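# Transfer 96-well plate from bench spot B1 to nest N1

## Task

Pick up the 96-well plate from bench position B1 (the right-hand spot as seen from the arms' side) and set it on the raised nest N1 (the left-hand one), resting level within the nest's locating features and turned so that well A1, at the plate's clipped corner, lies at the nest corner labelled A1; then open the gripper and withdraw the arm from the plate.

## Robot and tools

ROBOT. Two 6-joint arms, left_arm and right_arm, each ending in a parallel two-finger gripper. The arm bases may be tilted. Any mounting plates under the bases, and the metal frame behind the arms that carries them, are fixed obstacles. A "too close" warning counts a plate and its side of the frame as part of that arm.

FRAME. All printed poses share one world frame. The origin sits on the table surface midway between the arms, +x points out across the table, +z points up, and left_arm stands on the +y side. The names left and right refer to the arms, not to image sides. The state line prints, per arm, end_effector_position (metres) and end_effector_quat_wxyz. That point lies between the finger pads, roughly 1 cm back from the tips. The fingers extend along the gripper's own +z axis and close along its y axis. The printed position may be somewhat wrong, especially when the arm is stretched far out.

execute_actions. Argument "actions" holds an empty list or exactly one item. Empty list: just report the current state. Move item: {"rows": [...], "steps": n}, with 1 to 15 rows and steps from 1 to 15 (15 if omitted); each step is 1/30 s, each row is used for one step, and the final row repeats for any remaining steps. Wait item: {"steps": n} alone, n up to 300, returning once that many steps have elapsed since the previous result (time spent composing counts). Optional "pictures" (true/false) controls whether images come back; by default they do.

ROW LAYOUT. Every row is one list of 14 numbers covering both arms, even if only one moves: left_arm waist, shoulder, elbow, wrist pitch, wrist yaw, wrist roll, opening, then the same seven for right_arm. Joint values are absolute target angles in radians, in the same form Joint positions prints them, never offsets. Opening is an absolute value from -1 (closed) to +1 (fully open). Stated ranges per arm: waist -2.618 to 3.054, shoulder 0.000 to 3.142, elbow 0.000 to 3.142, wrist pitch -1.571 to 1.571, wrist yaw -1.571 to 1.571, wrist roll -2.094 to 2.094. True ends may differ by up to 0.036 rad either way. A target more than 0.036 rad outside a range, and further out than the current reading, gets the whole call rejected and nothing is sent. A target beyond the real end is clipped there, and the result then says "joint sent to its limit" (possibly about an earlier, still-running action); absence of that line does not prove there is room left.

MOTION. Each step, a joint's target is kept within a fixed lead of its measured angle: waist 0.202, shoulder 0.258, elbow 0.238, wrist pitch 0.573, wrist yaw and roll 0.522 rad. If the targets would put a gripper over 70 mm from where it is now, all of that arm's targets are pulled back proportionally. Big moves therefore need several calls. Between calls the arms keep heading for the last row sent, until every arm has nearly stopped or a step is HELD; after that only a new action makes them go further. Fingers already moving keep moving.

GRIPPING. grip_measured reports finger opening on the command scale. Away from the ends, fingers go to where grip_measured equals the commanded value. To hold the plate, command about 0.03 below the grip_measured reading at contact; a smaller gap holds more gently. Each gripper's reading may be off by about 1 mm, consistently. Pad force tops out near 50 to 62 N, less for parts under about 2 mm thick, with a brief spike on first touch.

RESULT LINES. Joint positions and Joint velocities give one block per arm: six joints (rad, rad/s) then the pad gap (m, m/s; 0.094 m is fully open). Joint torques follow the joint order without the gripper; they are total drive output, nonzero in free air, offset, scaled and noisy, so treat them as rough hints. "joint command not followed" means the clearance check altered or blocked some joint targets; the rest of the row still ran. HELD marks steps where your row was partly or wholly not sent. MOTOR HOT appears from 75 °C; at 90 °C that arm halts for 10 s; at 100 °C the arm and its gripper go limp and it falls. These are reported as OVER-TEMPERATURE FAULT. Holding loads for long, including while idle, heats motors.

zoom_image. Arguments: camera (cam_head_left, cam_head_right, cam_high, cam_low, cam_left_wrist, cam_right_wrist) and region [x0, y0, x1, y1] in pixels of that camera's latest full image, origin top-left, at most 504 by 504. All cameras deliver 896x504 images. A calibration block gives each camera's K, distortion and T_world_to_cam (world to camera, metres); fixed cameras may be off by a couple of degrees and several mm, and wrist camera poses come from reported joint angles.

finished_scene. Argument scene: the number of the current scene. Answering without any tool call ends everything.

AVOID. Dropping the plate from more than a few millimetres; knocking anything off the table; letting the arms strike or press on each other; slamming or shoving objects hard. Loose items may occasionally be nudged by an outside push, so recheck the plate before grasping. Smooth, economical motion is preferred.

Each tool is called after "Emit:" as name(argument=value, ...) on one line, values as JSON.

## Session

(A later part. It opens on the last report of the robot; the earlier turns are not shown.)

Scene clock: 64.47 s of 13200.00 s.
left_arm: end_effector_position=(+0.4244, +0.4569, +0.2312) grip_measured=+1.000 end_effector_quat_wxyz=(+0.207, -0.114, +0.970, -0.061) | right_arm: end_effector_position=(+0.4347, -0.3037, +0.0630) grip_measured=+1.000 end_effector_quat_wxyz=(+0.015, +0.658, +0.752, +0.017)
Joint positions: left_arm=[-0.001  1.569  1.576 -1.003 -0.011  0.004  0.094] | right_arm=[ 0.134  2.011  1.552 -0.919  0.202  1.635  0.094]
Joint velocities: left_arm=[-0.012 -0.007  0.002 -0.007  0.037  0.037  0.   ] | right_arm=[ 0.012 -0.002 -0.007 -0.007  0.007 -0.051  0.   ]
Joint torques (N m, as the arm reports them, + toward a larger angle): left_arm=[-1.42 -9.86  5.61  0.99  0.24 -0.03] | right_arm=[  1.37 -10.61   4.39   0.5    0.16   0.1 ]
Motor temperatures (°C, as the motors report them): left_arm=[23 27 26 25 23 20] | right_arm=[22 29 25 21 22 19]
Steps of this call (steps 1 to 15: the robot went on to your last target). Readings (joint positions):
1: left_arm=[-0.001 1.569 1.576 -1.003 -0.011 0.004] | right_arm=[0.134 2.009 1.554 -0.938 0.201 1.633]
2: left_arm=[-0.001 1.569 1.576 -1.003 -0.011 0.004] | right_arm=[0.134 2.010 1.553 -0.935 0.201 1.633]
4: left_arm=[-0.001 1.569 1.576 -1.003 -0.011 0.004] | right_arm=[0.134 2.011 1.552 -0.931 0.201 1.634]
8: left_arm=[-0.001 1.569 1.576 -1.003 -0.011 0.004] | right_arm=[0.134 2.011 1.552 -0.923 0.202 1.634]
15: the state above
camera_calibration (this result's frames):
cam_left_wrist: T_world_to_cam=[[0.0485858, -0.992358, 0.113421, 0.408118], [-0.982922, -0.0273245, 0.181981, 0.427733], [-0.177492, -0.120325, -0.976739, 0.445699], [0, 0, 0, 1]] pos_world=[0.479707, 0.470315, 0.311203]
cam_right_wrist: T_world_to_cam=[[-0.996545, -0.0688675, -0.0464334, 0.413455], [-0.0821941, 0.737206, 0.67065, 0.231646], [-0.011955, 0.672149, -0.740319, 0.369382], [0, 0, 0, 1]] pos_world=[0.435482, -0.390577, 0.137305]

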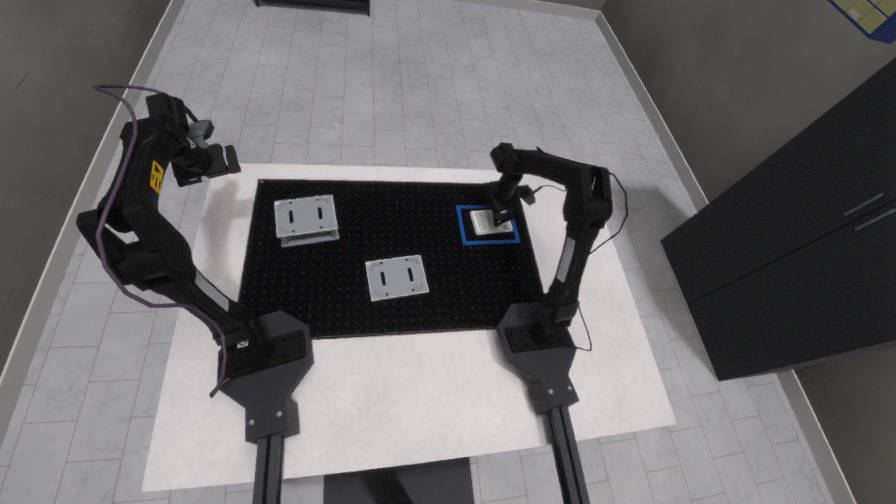

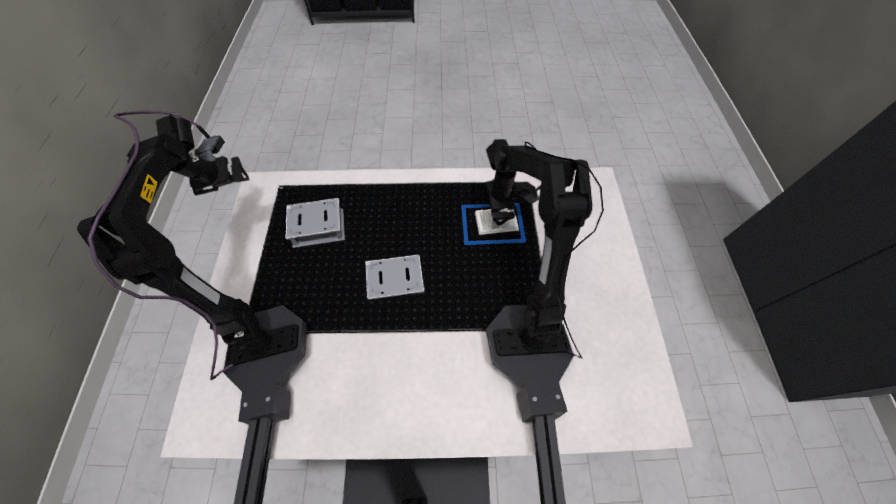

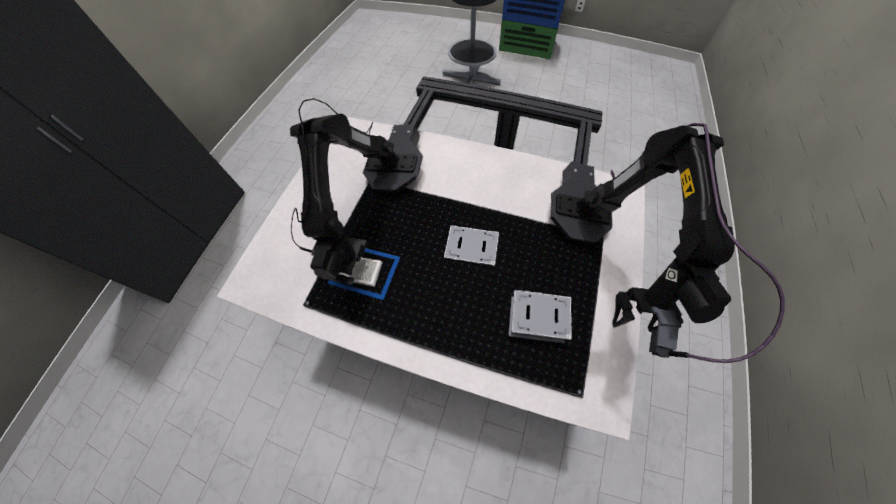

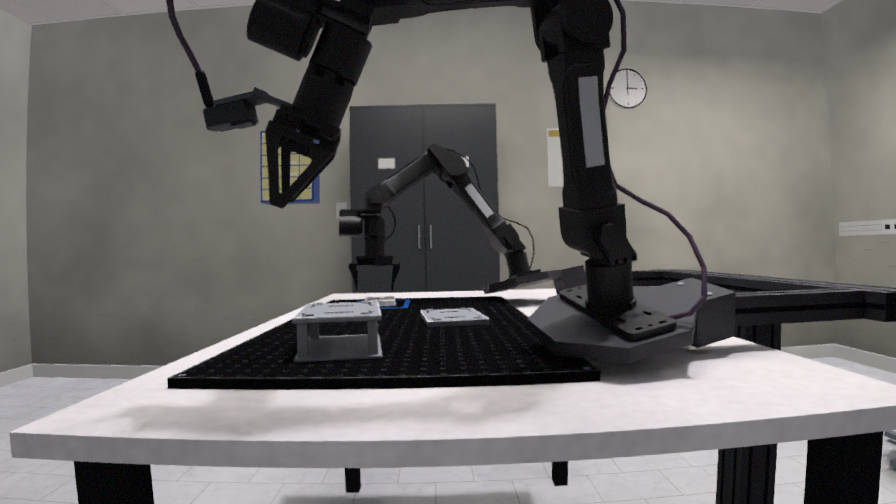

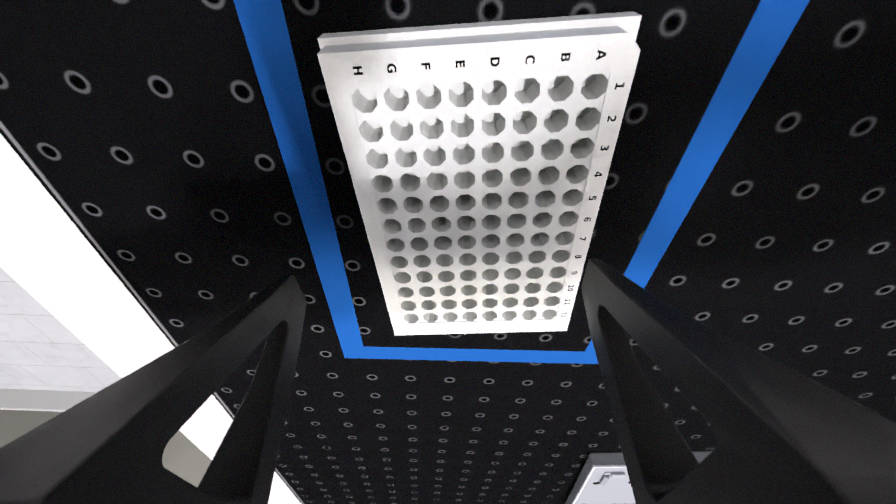

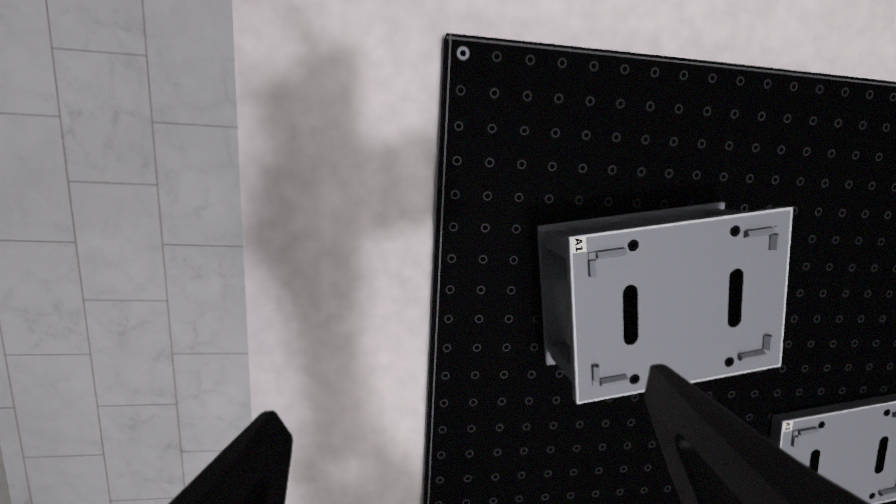

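Emit:
execute_actions(actions=[{"rows":[[0,1.571,1.571,-1.0,0,0,1,0.13,2.015,1.525,-0.91,0.22,1.645,1],[0,1.571,1.571,-1.0,0,0,1,0.13,2.02,1.515,-0.91,0.22,1.645,1],[0,1.571,1.571,-1.0,0,0,1,0.128,2.029,1.507,-0.91,0.22,1.645,1]]}])

Scene clock: 72.03 s of 13200.00 s.
left_arm: end_effector_position=(+0.4244, +0.4569, +0.2312) grip_measured=+1.000 end_effector_quat_wxyz=(+0.207, -0.114, +0.970, -0.061) | right_arm: end_effector_position=(+0.4243, -0.3036, +0.0513) grip_measured=+1.000 end_effector_quat_wxyz=(+0.005, +0.656, +0.755, +0.003)
Joint positions: left_arm=[-0.001  1.569  1.576 -1.003 -0.011  0.004  0.094] | right_arm=[ 0.134  2.023  1.522 -0.913  0.203  1.635  0.094]
Joint velocities: left_arm=[-0.002 -0.012  0.007 -0.051 -0.007 -0.095  0.   ] | right_arm=[-0.017 -0.007  0.002 -0.007 -0.007  0.066  0.   ]
Joint torques (N m, as the arm reports them, + toward a larger angle): left_arm=[-1.41 -9.87  5.58  0.98  0.24 -0.02] | right_arm=[  1.27 -10.26   4.02   0.4    0.17   0.12]
Motor temperatures (°C, as the motors report them): left_arm=[23 27 26 25 23 20] | right_arm=[21 29 25 21 22 19]
Steps of this call (steps 1 to 15: the robot went on to your last target; steps 16 to 90: nothing new was sent; then 4.07 s passed at rest; steps 91 to 105: all 15 steps of this action). Readings (joint positions):
91: left_arm=[-0.001 1.569 1.576 -1.003 -0.011 0.004] | right_arm=[0.134 2.011 1.552 -0.919 0.202 1.635]
92: left_arm=[-0.001 1.569 1.576 -1.003 -0.011 0.004] | right_arm=[0.134 2.011 1.549 -0.916 0.202 1.635]
94: left_arm=[-0.001 1.569 1.576 -1.003 -0.011 0.004] | right_arm=[0.134 2.012 1.538 -0.913 0.203 1.635]
98: left_arm=[-0.001 1.569 1.576 -1.003 -0.011 0.004] | right_arm=[0.134 2.020 1.524 -0.913 0.203 1.635]
105: the state above
camera_calibration (this result's frames):
cam_left_wrist: T_world_to_cam=[[0.0485858, -0.992358, 0.113421, 0.408118], [-0.982922, -0.0273245, 0.181981, 0.427733], [-0.177492, -0.120325, -0.976739, 0.445699], [0, 0, 0, 1]] pos_world=[0.479707, 0.470315, 0.311203]
cam_right_wrist: T_world_to_cam=[[-0.997055, -0.0758406, -0.0113407, 0.398799], [-0.0640351, 0.742076, 0.667251, 0.232524], [-0.042189, 0.666012, -0.744747, 0.371723], [0, 0, 0, 1]] pos_world=[0.428197, -0.389878, 0.12621]

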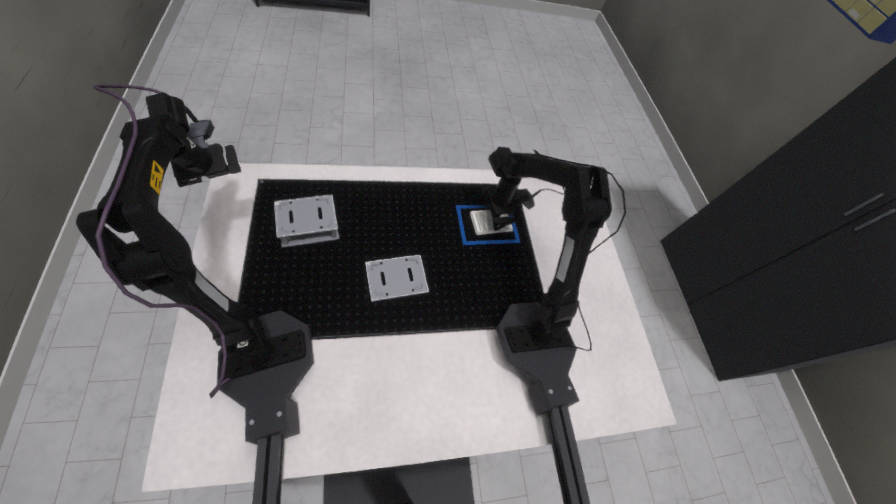

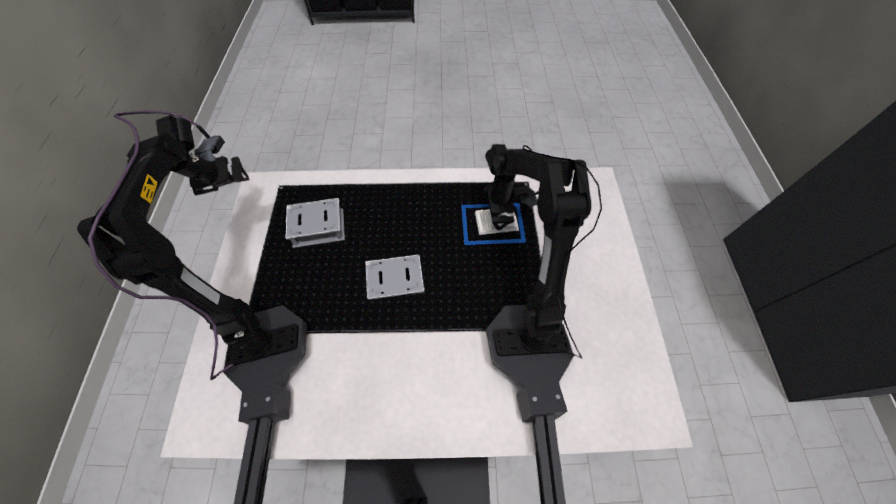

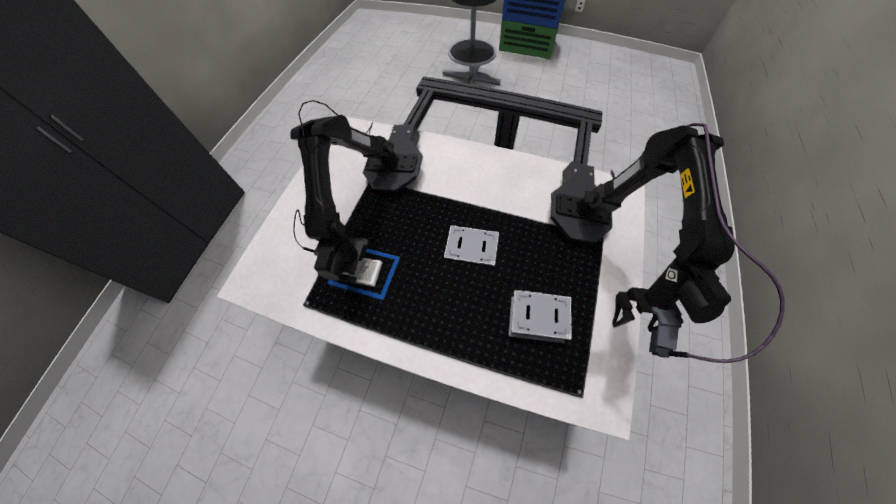

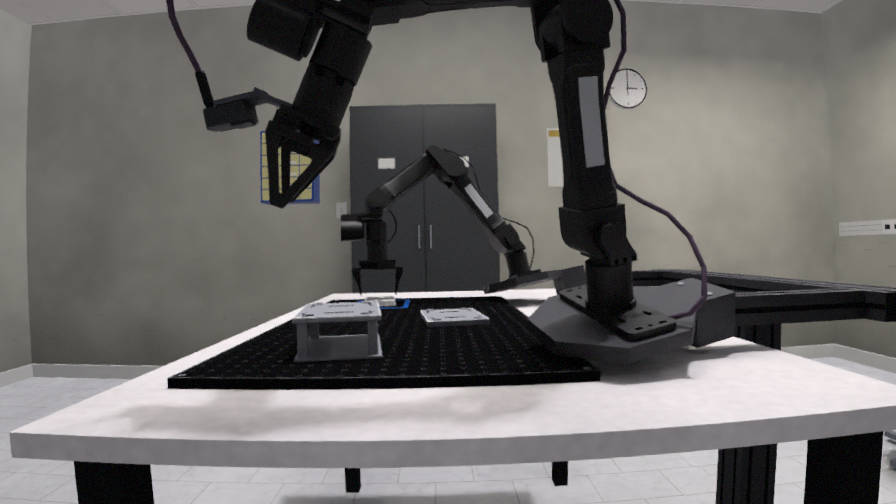

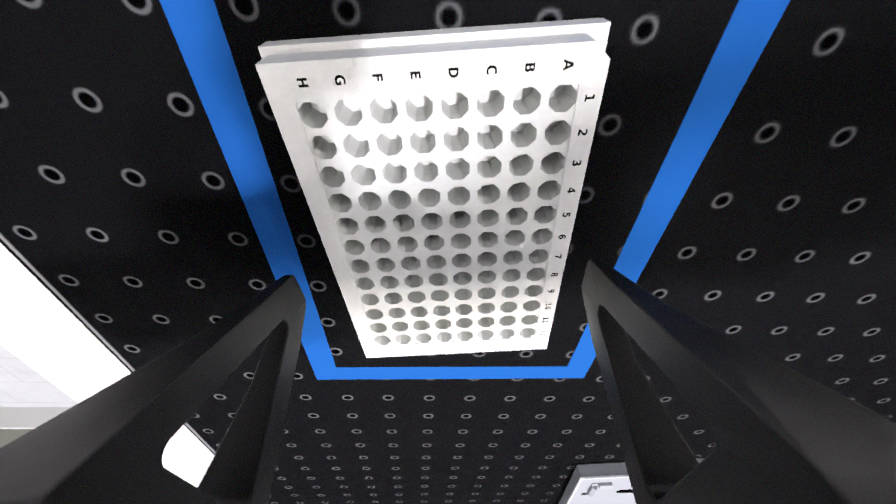

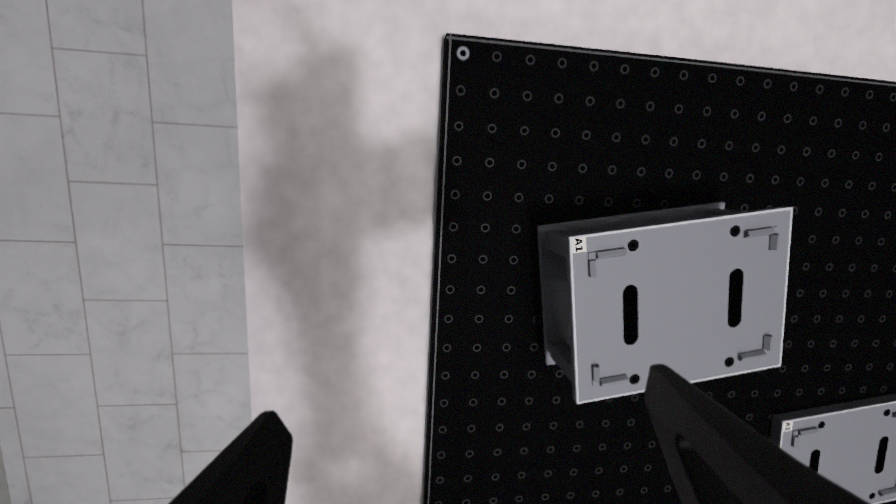

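Emit:
execute_actions(actions=[{"rows":[[0,1.571,1.571,-1.0,0,0,1,0.125,2.035,1.5,-0.895,0.22,1.645,1],[0,1.571,1.571,-1.0,0,0,1,0.125,2.035,1.5,-0.895,0.22,1.645,1],[0,1.571,1.571,-1.0,0,0,1,0.122,2.042,1.492,-0.88,0.22,1.645,1],[0,1.571,1.571,-1.0,0,0,1,0.122,2.042,1.492,-0.88,0.22,1.645,1],[0,1.571,1.571,-1.0,0,0,1,0.12,2.048,1.485,-0.87,0.22,1.645,1],[0,1.571,1.571,-1.0,0,0,1,0.12,2.048,1.485,-0.87,0.22,1.645,1],[0,1.571,1.571,-1.0,0,0,1,0.12,2.054,1.478,-0.862,0.22,1.645,1]]}], pictures=false)

Emit:
execute_actions(actions=[{"steps":15}])

Scene clock: 81.33 s of 13200.00 s.
left_arm: end_effector_position=(+0.4244, +0.4569, +0.2312) grip_measured=+1.000 end_effector_quat_wxyz=(+0.207, -0.114, +0.970, -0.061) | right_arm: end_effector_position=(+0.4196, -0.3052, +0.0344) grip_measured=+1.000 end_effector_quat_wxyz=(-0.001, +0.658, +0.753, -0.005)
Joint positions: left_arm=[-0.001  1.569  1.576 -1.003 -0.011  0.004  0.094] | right_arm=[ 0.125  2.049  1.493 -0.876  0.203  1.635  0.094]
Joint velocities: left_arm=[-0.012 -0.022 -0.002  0.007  0.081 -0.037  0.   ] | right_arm=[-0.012 -0.002  0.002  0.051  0.037 -0.007  0.   ]
Joint torques (N m, as the arm reports them, + toward a larger angle): left_arm=[-1.41 -9.87  5.64  0.98  0.24 -0.03] | right_arm=[  1.44 -10.31   3.89   0.42   0.16   0.07]
Motor temperatures (°C, as the motors report them): left_arm=[23 27 26 26 23 20] | right_arm=[21 29 24 21 22 19]
Steps of this call (steps 1 to 15: the robot went on to your last target; steps 16 to 90: nothing new was sent; then 5.80 s passed at rest; steps 91 to 105: all 15 steps of this action). Readings (joint positions):
91: left_arm=[-0.001 1.569 1.576 -1.003 -0.011 0.004] | right_arm=[0.134 2.023 1.522 -0.912 0.203 1.635]
92: left_arm=[-0.001 1.569 1.576 -1.003 -0.011 0.004] | right_arm=[0.134 2.023 1.522 -0.911 0.203 1.635]
94: left_arm=[-0.001 1.569 1.576 -1.003 -0.011 0.004] | right_arm=[0.133 2.023 1.518 -0.902 0.203 1.635]
98: left_arm=[-0.001 1.569 1.576 -1.003 -0.011 0.004] | right_arm=[0.127 2.034 1.504 -0.884 0.203 1.635]
105: the state above

Scene clock: 81.83 s of 13200.00 s.
left_arm: end_effector_position=(+0.4244, +0.4569, +0.2312) grip_measured=+1.000 end_effector_quat_wxyz=(+0.207, -0.114, +0.970, -0.061) | right_arm: end_effector_position=(+0.4208, -0.3050, +0.0343) grip_measured=+1.000 end_effector_quat_wxyz=(+0.001, +0.658, +0.753, -0.003)
Joint positions: left_arm=[-0.001  1.569  1.576 -1.003 -0.011  0.004  0.094] | right_arm=[ 0.125  2.049  1.493 -0.871  0.203  1.635  0.094]
Joint velocities: left_arm=[-0.017  0.007  0.002 -0.007 -0.066  0.051  0.   ] | right_arm=[-0.002  0.007 -0.002  0.037  0.007 -0.081  0.   ]
Joint torques (N m, as the arm reports them, + toward a larger angle): left_arm=[-1.4  -9.88  5.62  0.99  0.23 -0.03] | right_arm=[  1.32 -10.38   3.91   0.4    0.15   0.09]
Motor temperatures (°C, as the motors report them): left_arm=[23 27 26 26 23 20] | right_arm=[21 29 24 21 22 19]
Steps of this call (steps 1 to 15: the robot went on to your last target). Readings (joint positions):
1: left_arm=[-0.001 1.569 1.576 -1.003 -0.011 0.004] | right_arm=[0.125 2.049 1.493 -0.875 0.203 1.635]
2: left_arm=[-0.001 1.569 1.576 -1.003 -0.011 0.004] | right_arm=[0.125 2.049 1.493 -0.874 0.203 1.635]
4: left_arm=[-0.001 1.569 1.576 -1.003 -0.011 0.004] | right_arm=[0.125 2.049 1.493 -0.873 0.203 1.635]
8: left_arm=[-0.001 1.569 1.576 -1.003 -0.011 0.004] | right_arm=[0.125 2.049 1.493 -0.871 0.203 1.635]
15: the state above
All arms were judged still, so your last target was given up. Only a new action makes them travel on or press farther. Fingers that are still opening or closing keep moving.
camera_calibration (this result's frames):
cam_left_wrist: T_world_to_cam=[[0.0485858, -0.992358, 0.113421, 0.408118], [-0.982922, -0.0273245, 0.181981, 0.427733], [-0.177492, -0.120325, -0.976739, 0.445699], [0, 0, 0, 1]] pos_world=[0.479707, 0.470315, 0.311203]
cam_right_wrist: T_world_to_cam=[[-0.997606, -0.0691075, 0.00256297, 0.396878], [-0.0499187, 0.745263, 0.6649, 0.239721], [-0.0478597, 0.66318, -0.746928, 0.361488], [0, 0, 0, 1]] pos_world=[0.425196, -0.39096, 0.109598]

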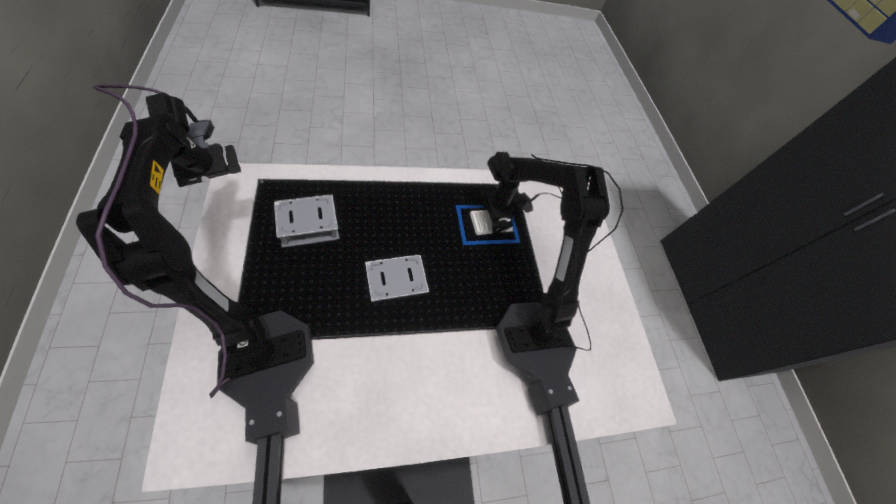

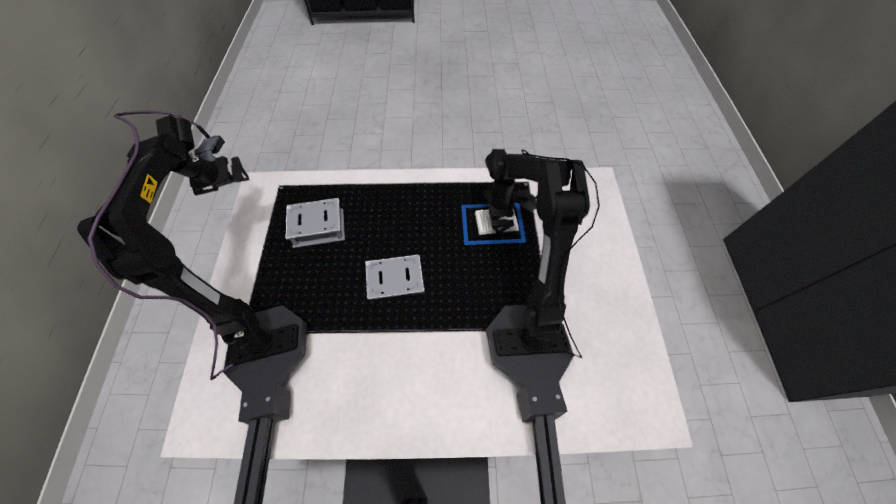

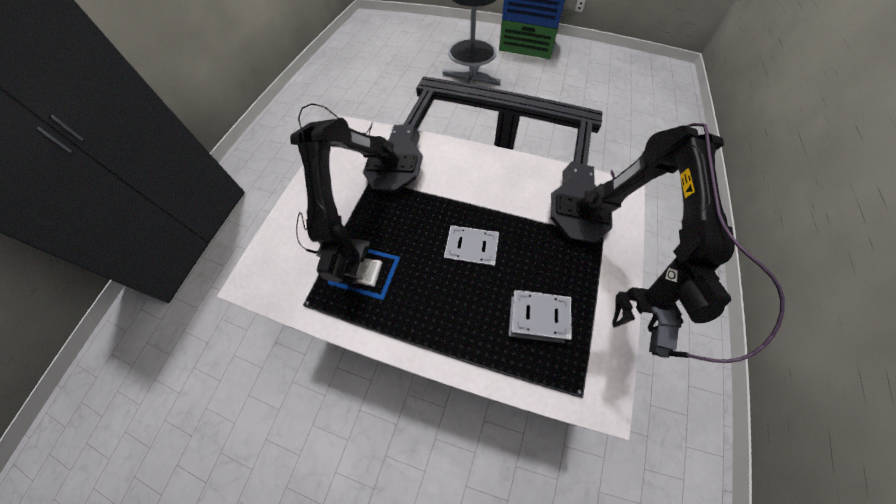

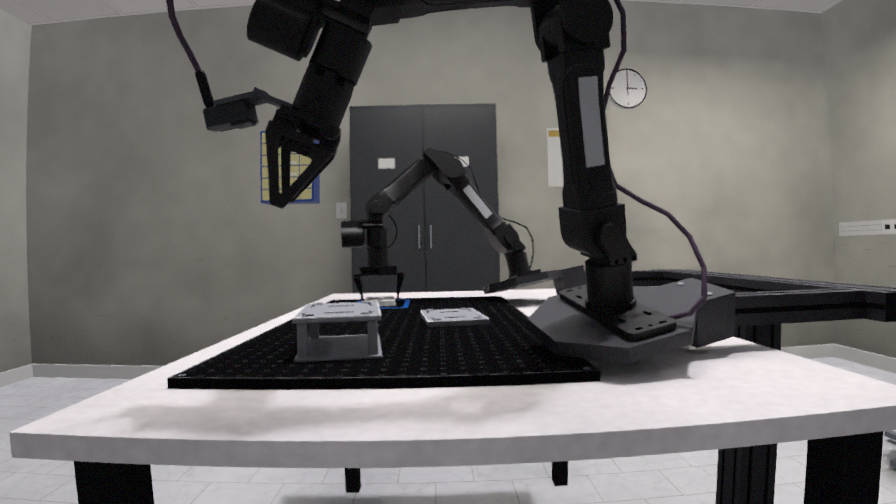

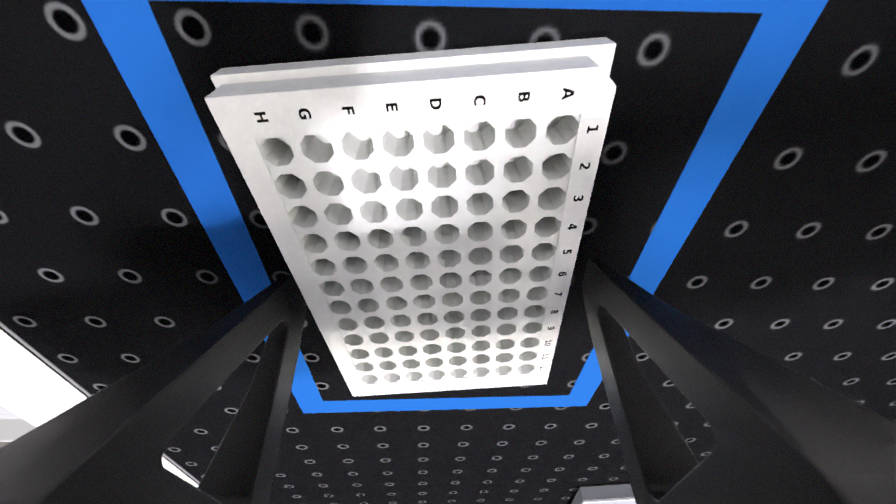

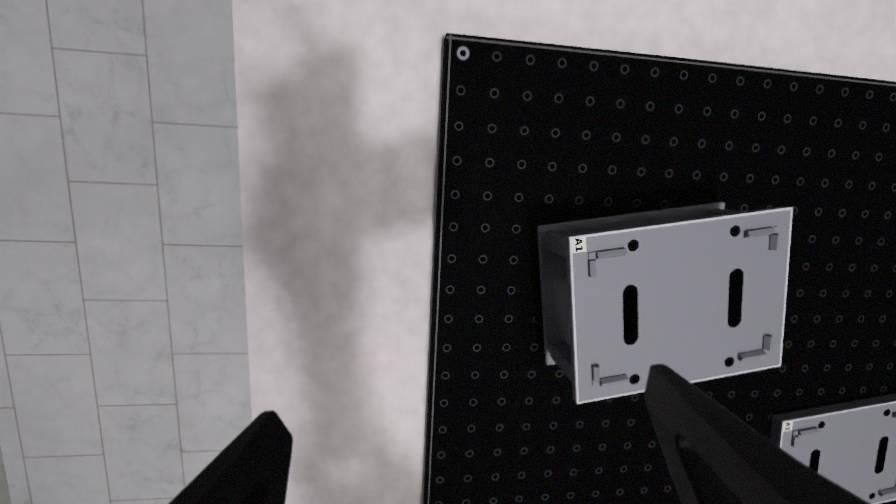

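Emit:
execute_actions(actions=[{"rows":[[0,1.571,1.571,-1.0,0,0,1,0.12,2.061,1.478,-0.85,0.22,1.62,1]]}], pictures=false)

Emit:
execute_actions(actions=[{"rows":[[0,1.571,1.571,-1.0,0,0,1,0.12,2.061,1.478,-0.85,0.22,1.62,0.9],[0,1.571,1.571,-1.0,0,0,1,0.12,2.061,1.478,-0.85,0.22,1.62,0.85],[0,1.571,1.571,-1.0,0,0,1,0.12,2.061,1.478,-0.85,0.22,1.62,0.82],[0,1.571,1.571,-1.0,0,0,1,0.12,2.061,1.478,-0.85,0.22,1.62,0.8],[0,1.571,1.571,-1.0,0,0,1,0.12,2.061,1.478,-0.85,0.22,1.62,0.78],[0,1.571,1.571,-1.0,0,0,1,0.12,2.061,1.478,-0.85,0.22,1.62,0.76],[0,1.571,1.571,-1.0,0,0,1,0.12,2.061,1.478,-0.85,0.22,1.62,0.74],[0,1.571,1.571,-1.0,0,0,1,0.12,2.061,1.478,-0.85,0.22,1.62,0.72]]}])

Scene clock: 91.63 s of 13200.00 s.
left_arm: end_effector_position=(+0.4244, +0.4569, +0.2312) grip_measured=+1.000 end_effector_quat_wxyz=(+0.207, -0.114, +0.970, -0.061) | right_arm: end_effector_position=(+0.4237, -0.3044, +0.0344) grip_measured=+1.000 end_effector_quat_wxyz=(+0.004, +0.657, +0.753, +0.002)
Joint positions: left_arm=[-0.001  1.569  1.576 -1.003 -0.011  0.004  0.094] | right_arm=[ 0.125  2.049  1.493 -0.859  0.203  1.63   0.094]
Joint velocities: left_arm=[ 0.012  0.007  0.012 -0.022 -0.081  0.007  0.   ] | right_arm=[-0.007 -0.017  0.007  0.007  0.081 -0.037  0.   ]
Joint torques (N m, as the arm reports them, + toward a larger angle): left_arm=[-1.42 -9.87  5.6   0.98  0.23 -0.02] | right_arm=[ 1.33 -9.77  3.85  0.39  0.18 -0.12]
Motor temperatures (°C, as the motors report them): left_arm=[23 27 26 26 23 20] | right_arm=[21 29 24 21 22 19]
Steps of this call (steps 1 to 90: nothing new was sent; then 6.30 s passed at rest; steps 91 to 105: all 15 steps of this action). Readings (joint positions):
91: left_arm=[-0.001 1.569 1.576 -1.003 -0.011 0.004] | right_arm=[0.125 2.049 1.493 -0.870 0.203 1.634]
92: left_arm=[-0.001 1.569 1.576 -1.003 -0.011 0.004] | right_arm=[0.125 2.049 1.493 -0.867 0.203 1.634]
94: left_arm=[-0.001 1.569 1.576 -1.003 -0.011 0.004] | right_arm=[0.125 2.049 1.493 -0.864 0.203 1.632]
98: left_arm=[-0.001 1.569 1.576 -1.003 -0.011 0.004] | right_arm=[0.125 2.049 1.493 -0.861 0.203 1.631]
105: the state above

Scene clock: 92.13 s of 13200.00 s.
left_arm: end_effector_position=(+0.4244, +0.4569, +0.2312) grip_measured=+1.000 end_effector_quat_wxyz=(+0.207, -0.114, +0.970, -0.061) | right_arm: end_effector_position=(+0.4238, -0.3044, +0.0344) grip_measured=+0.730 end_effector_quat_wxyz=(+0.005, +0.658, +0.753, +0.002)
Joint positions: left_arm=[-0.001  1.569  1.576 -1.003 -0.011  0.004  0.094] | right_arm=[ 0.125  2.049  1.493 -0.858  0.203  1.63   0.081]
Joint velocities: left_arm=[ 0.002 -0.012 -0.027 -0.095 -0.081 -0.007  0.   ] | right_arm=[ 0.017 -0.012  0.002  0.037 -0.037 -0.022  0.001]
Joint torques (N m, as the arm reports them, + toward a larger angle): left_arm=[-1.4  -9.87  5.6   0.98  0.24 -0.03] | right_arm=[ 1.32 -9.81  4.    0.43  0.18 -0.13]
Motor temperatures (°C, as the motors report them): left_arm=[23 27 26 26 23 20] | right_arm=[21 29 24 21 22 19]
Steps of this call (steps 1 to 15: all 15 steps of this action). Readings (joint positions):
1: left_arm=[-0.001 1.569 1.576 -1.003 -0.011 0.004] | right_arm=[0.125 2.049 1.493 -0.859 0.203 1.630]
2: left_arm=[-0.001 1.569 1.576 -1.003 -0.011 0.004] | right_arm=[0.125 2.049 1.493 -0.859 0.203 1.630]
4: left_arm=[-0.001 1.569 1.576 -1.003 -0.011 0.004] | right_arm=[0.125 2.049 1.493 -0.859 0.203 1.630]
8: left_arm=[-0.001 1.569 1.576 -1.003 -0.011 0.004] | right_arm=[0.125 2.049 1.493 -0.858 0.203 1.630]
15: the state above
camera_calibration (this result's frames):
cam_left_wrist: T_world_to_cam=[[0.0485858, -0.992358, 0.113421, 0.408118], [-0.982922, -0.0273245, 0.181981, 0.427733], [-0.177492, -0.120325, -0.976739, 0.445699], [0, 0, 0, 1]] pos_world=[0.479707, 0.470315, 0.311203]
cam_right_wrist: T_world_to_cam=[[-0.997388, -0.0715801, -0.00965836, 0.399512], [-0.059811, 0.743532, 0.66602, 0.243047], [-0.0404925, 0.664858, -0.745871, 0.35859], [0, 0, 0, 1]] pos_world=[0.427526, -0.390528, 0.109446]

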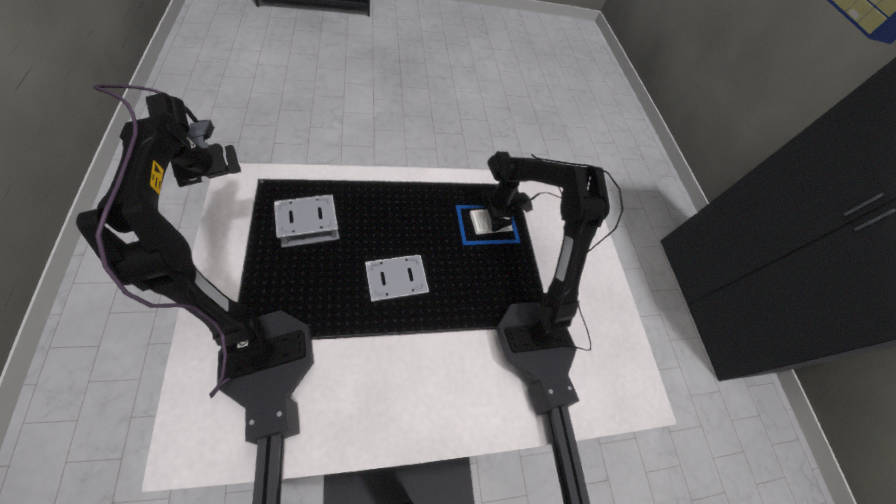

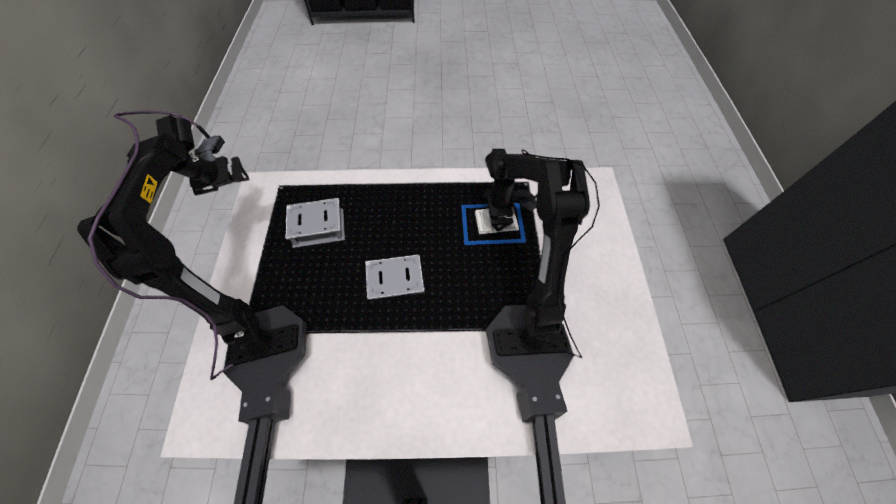

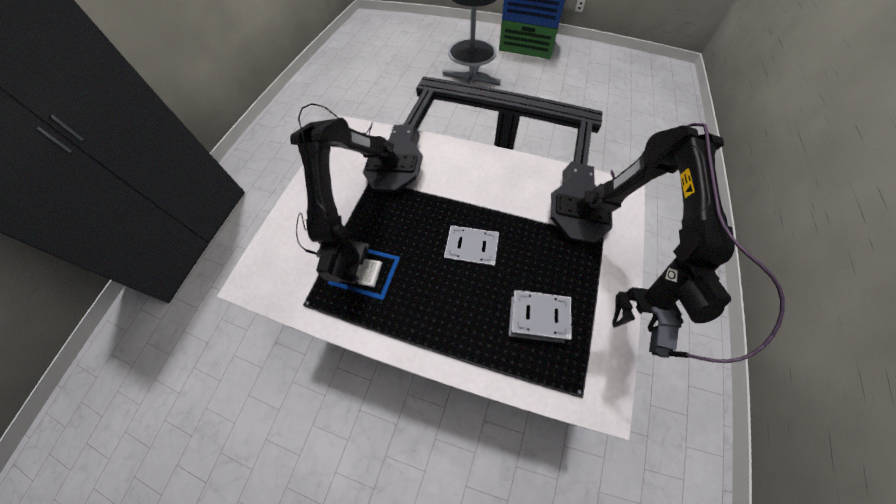

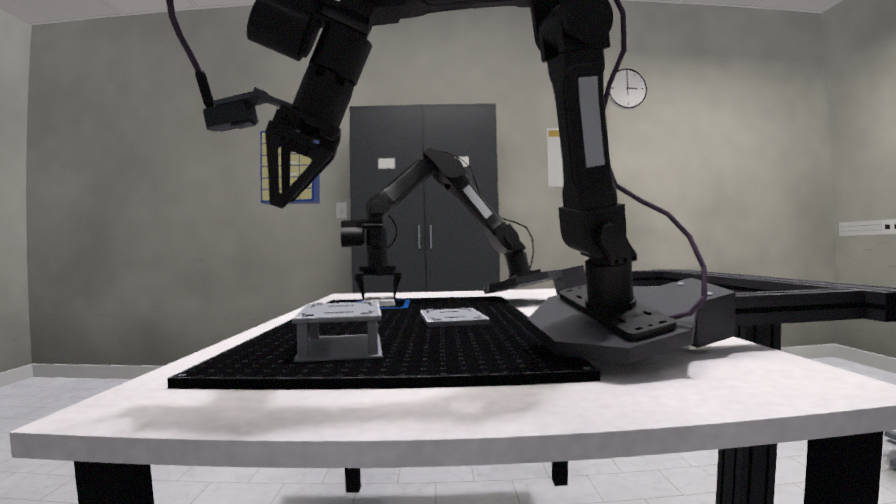

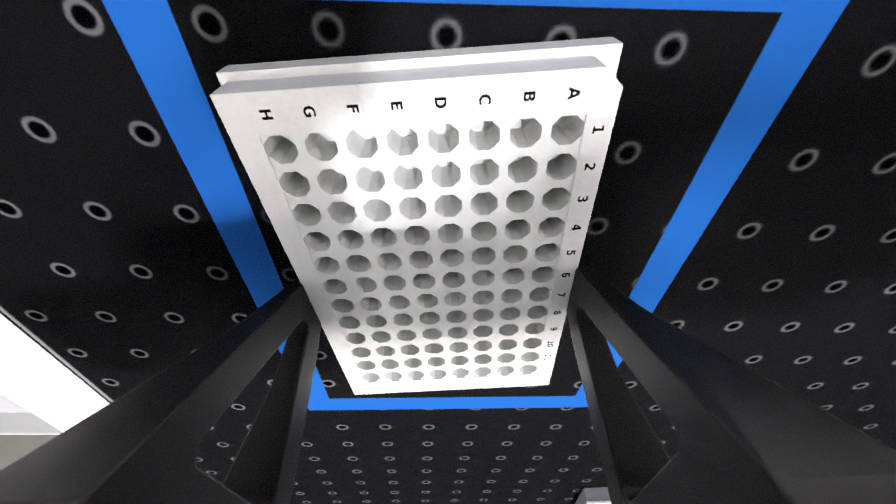

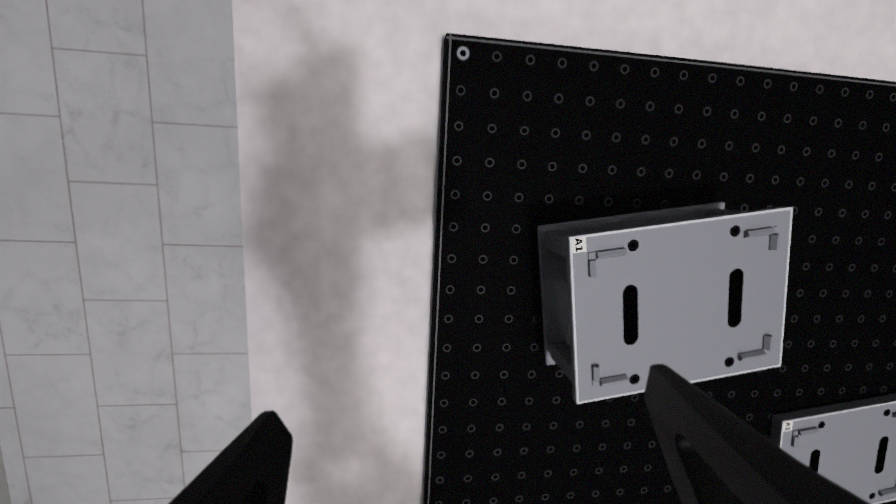

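Emit:
execute_actions(actions=[{"rows":[[0,1.571,1.571,-1.0,0,0,1,0.12,2.061,1.478,-0.85,0.22,1.61,0.9],[0,1.571,1.571,-1.0,0,0,1,0.12,2.061,1.478,-0.85,0.22,1.61,0.9],[0,1.571,1.571,-1.0,0,0,1,0.12,2.061,1.478,-0.85,0.22,1.61,0.9],[0,1.571,1.571,-1.0,0,0,1,0.12,2.067,1.478,-0.85,0.22,1.61,0.9]]}], pictures=false)

Scene clock: 97.27 s of 13200.00 s.
left_arm: end_effector_position=(+0.4244, +0.4569, +0.2312) grip_measured=+1.000 end_effector_quat_wxyz=(+0.207, -0.114, +0.970, -0.061) | right_arm: end_effector_position=(+0.4240, -0.3045, +0.0344) grip_measured=+0.898 end_effector_quat_wxyz=(+0.005, +0.654, +0.756, +0.002)
Joint positions: left_arm=[-0.001  1.569  1.576 -1.003 -0.011  0.004  0.094] | right_arm=[ 0.125  2.049  1.493 -0.858  0.204  1.621  0.089]
Joint velocities: left_arm=[-0.007 -0.002 -0.002  0.037 -0.022 -0.051  0.   ] | right_arm=[-0.017  0.002 -0.002 -0.007  0.007 -0.051  0.   ]
Joint torques (N m, as the arm reports them, + toward a larger angle): left_arm=[-1.41 -9.9   5.6   0.99  0.23 -0.03] | right_arm=[ 1.33 -9.37  3.8   0.41  0.15 -0.1 ]
Motor temperatures (°C, as the motors report them): left_arm=[23 28 26 26 23 20] | right_arm=[21 29 24 21 22 19]
Steps of this call (steps 1 to 15: the robot went on to your last target; steps 16 to 90: nothing new was sent; then 1.63 s passed at rest; steps 91 to 105: all 15 steps of this action). Readings (joint positions):
91: left_arm=[-0.001 1.569 1.576 -1.003 -0.011 0.004] | right_arm=[0.125 2.049 1.493 -0.858 0.203 1.629]
92: left_arm=[-0.001 1.569 1.576 -1.003 -0.011 0.004] | right_arm=[0.125 2.049 1.493 -0.858 0.203 1.627]
94: left_arm=[-0.001 1.569 1.576 -1.003 -0.011 0.004] | right_arm=[0.125 2.049 1.493 -0.858 0.203 1.624]
98: left_arm=[-0.001 1.569 1.576 -1.003 -0.011 0.004] | right_arm=[0.125 2.049 1.493 -0.858 0.203 1.622]
105: the state above


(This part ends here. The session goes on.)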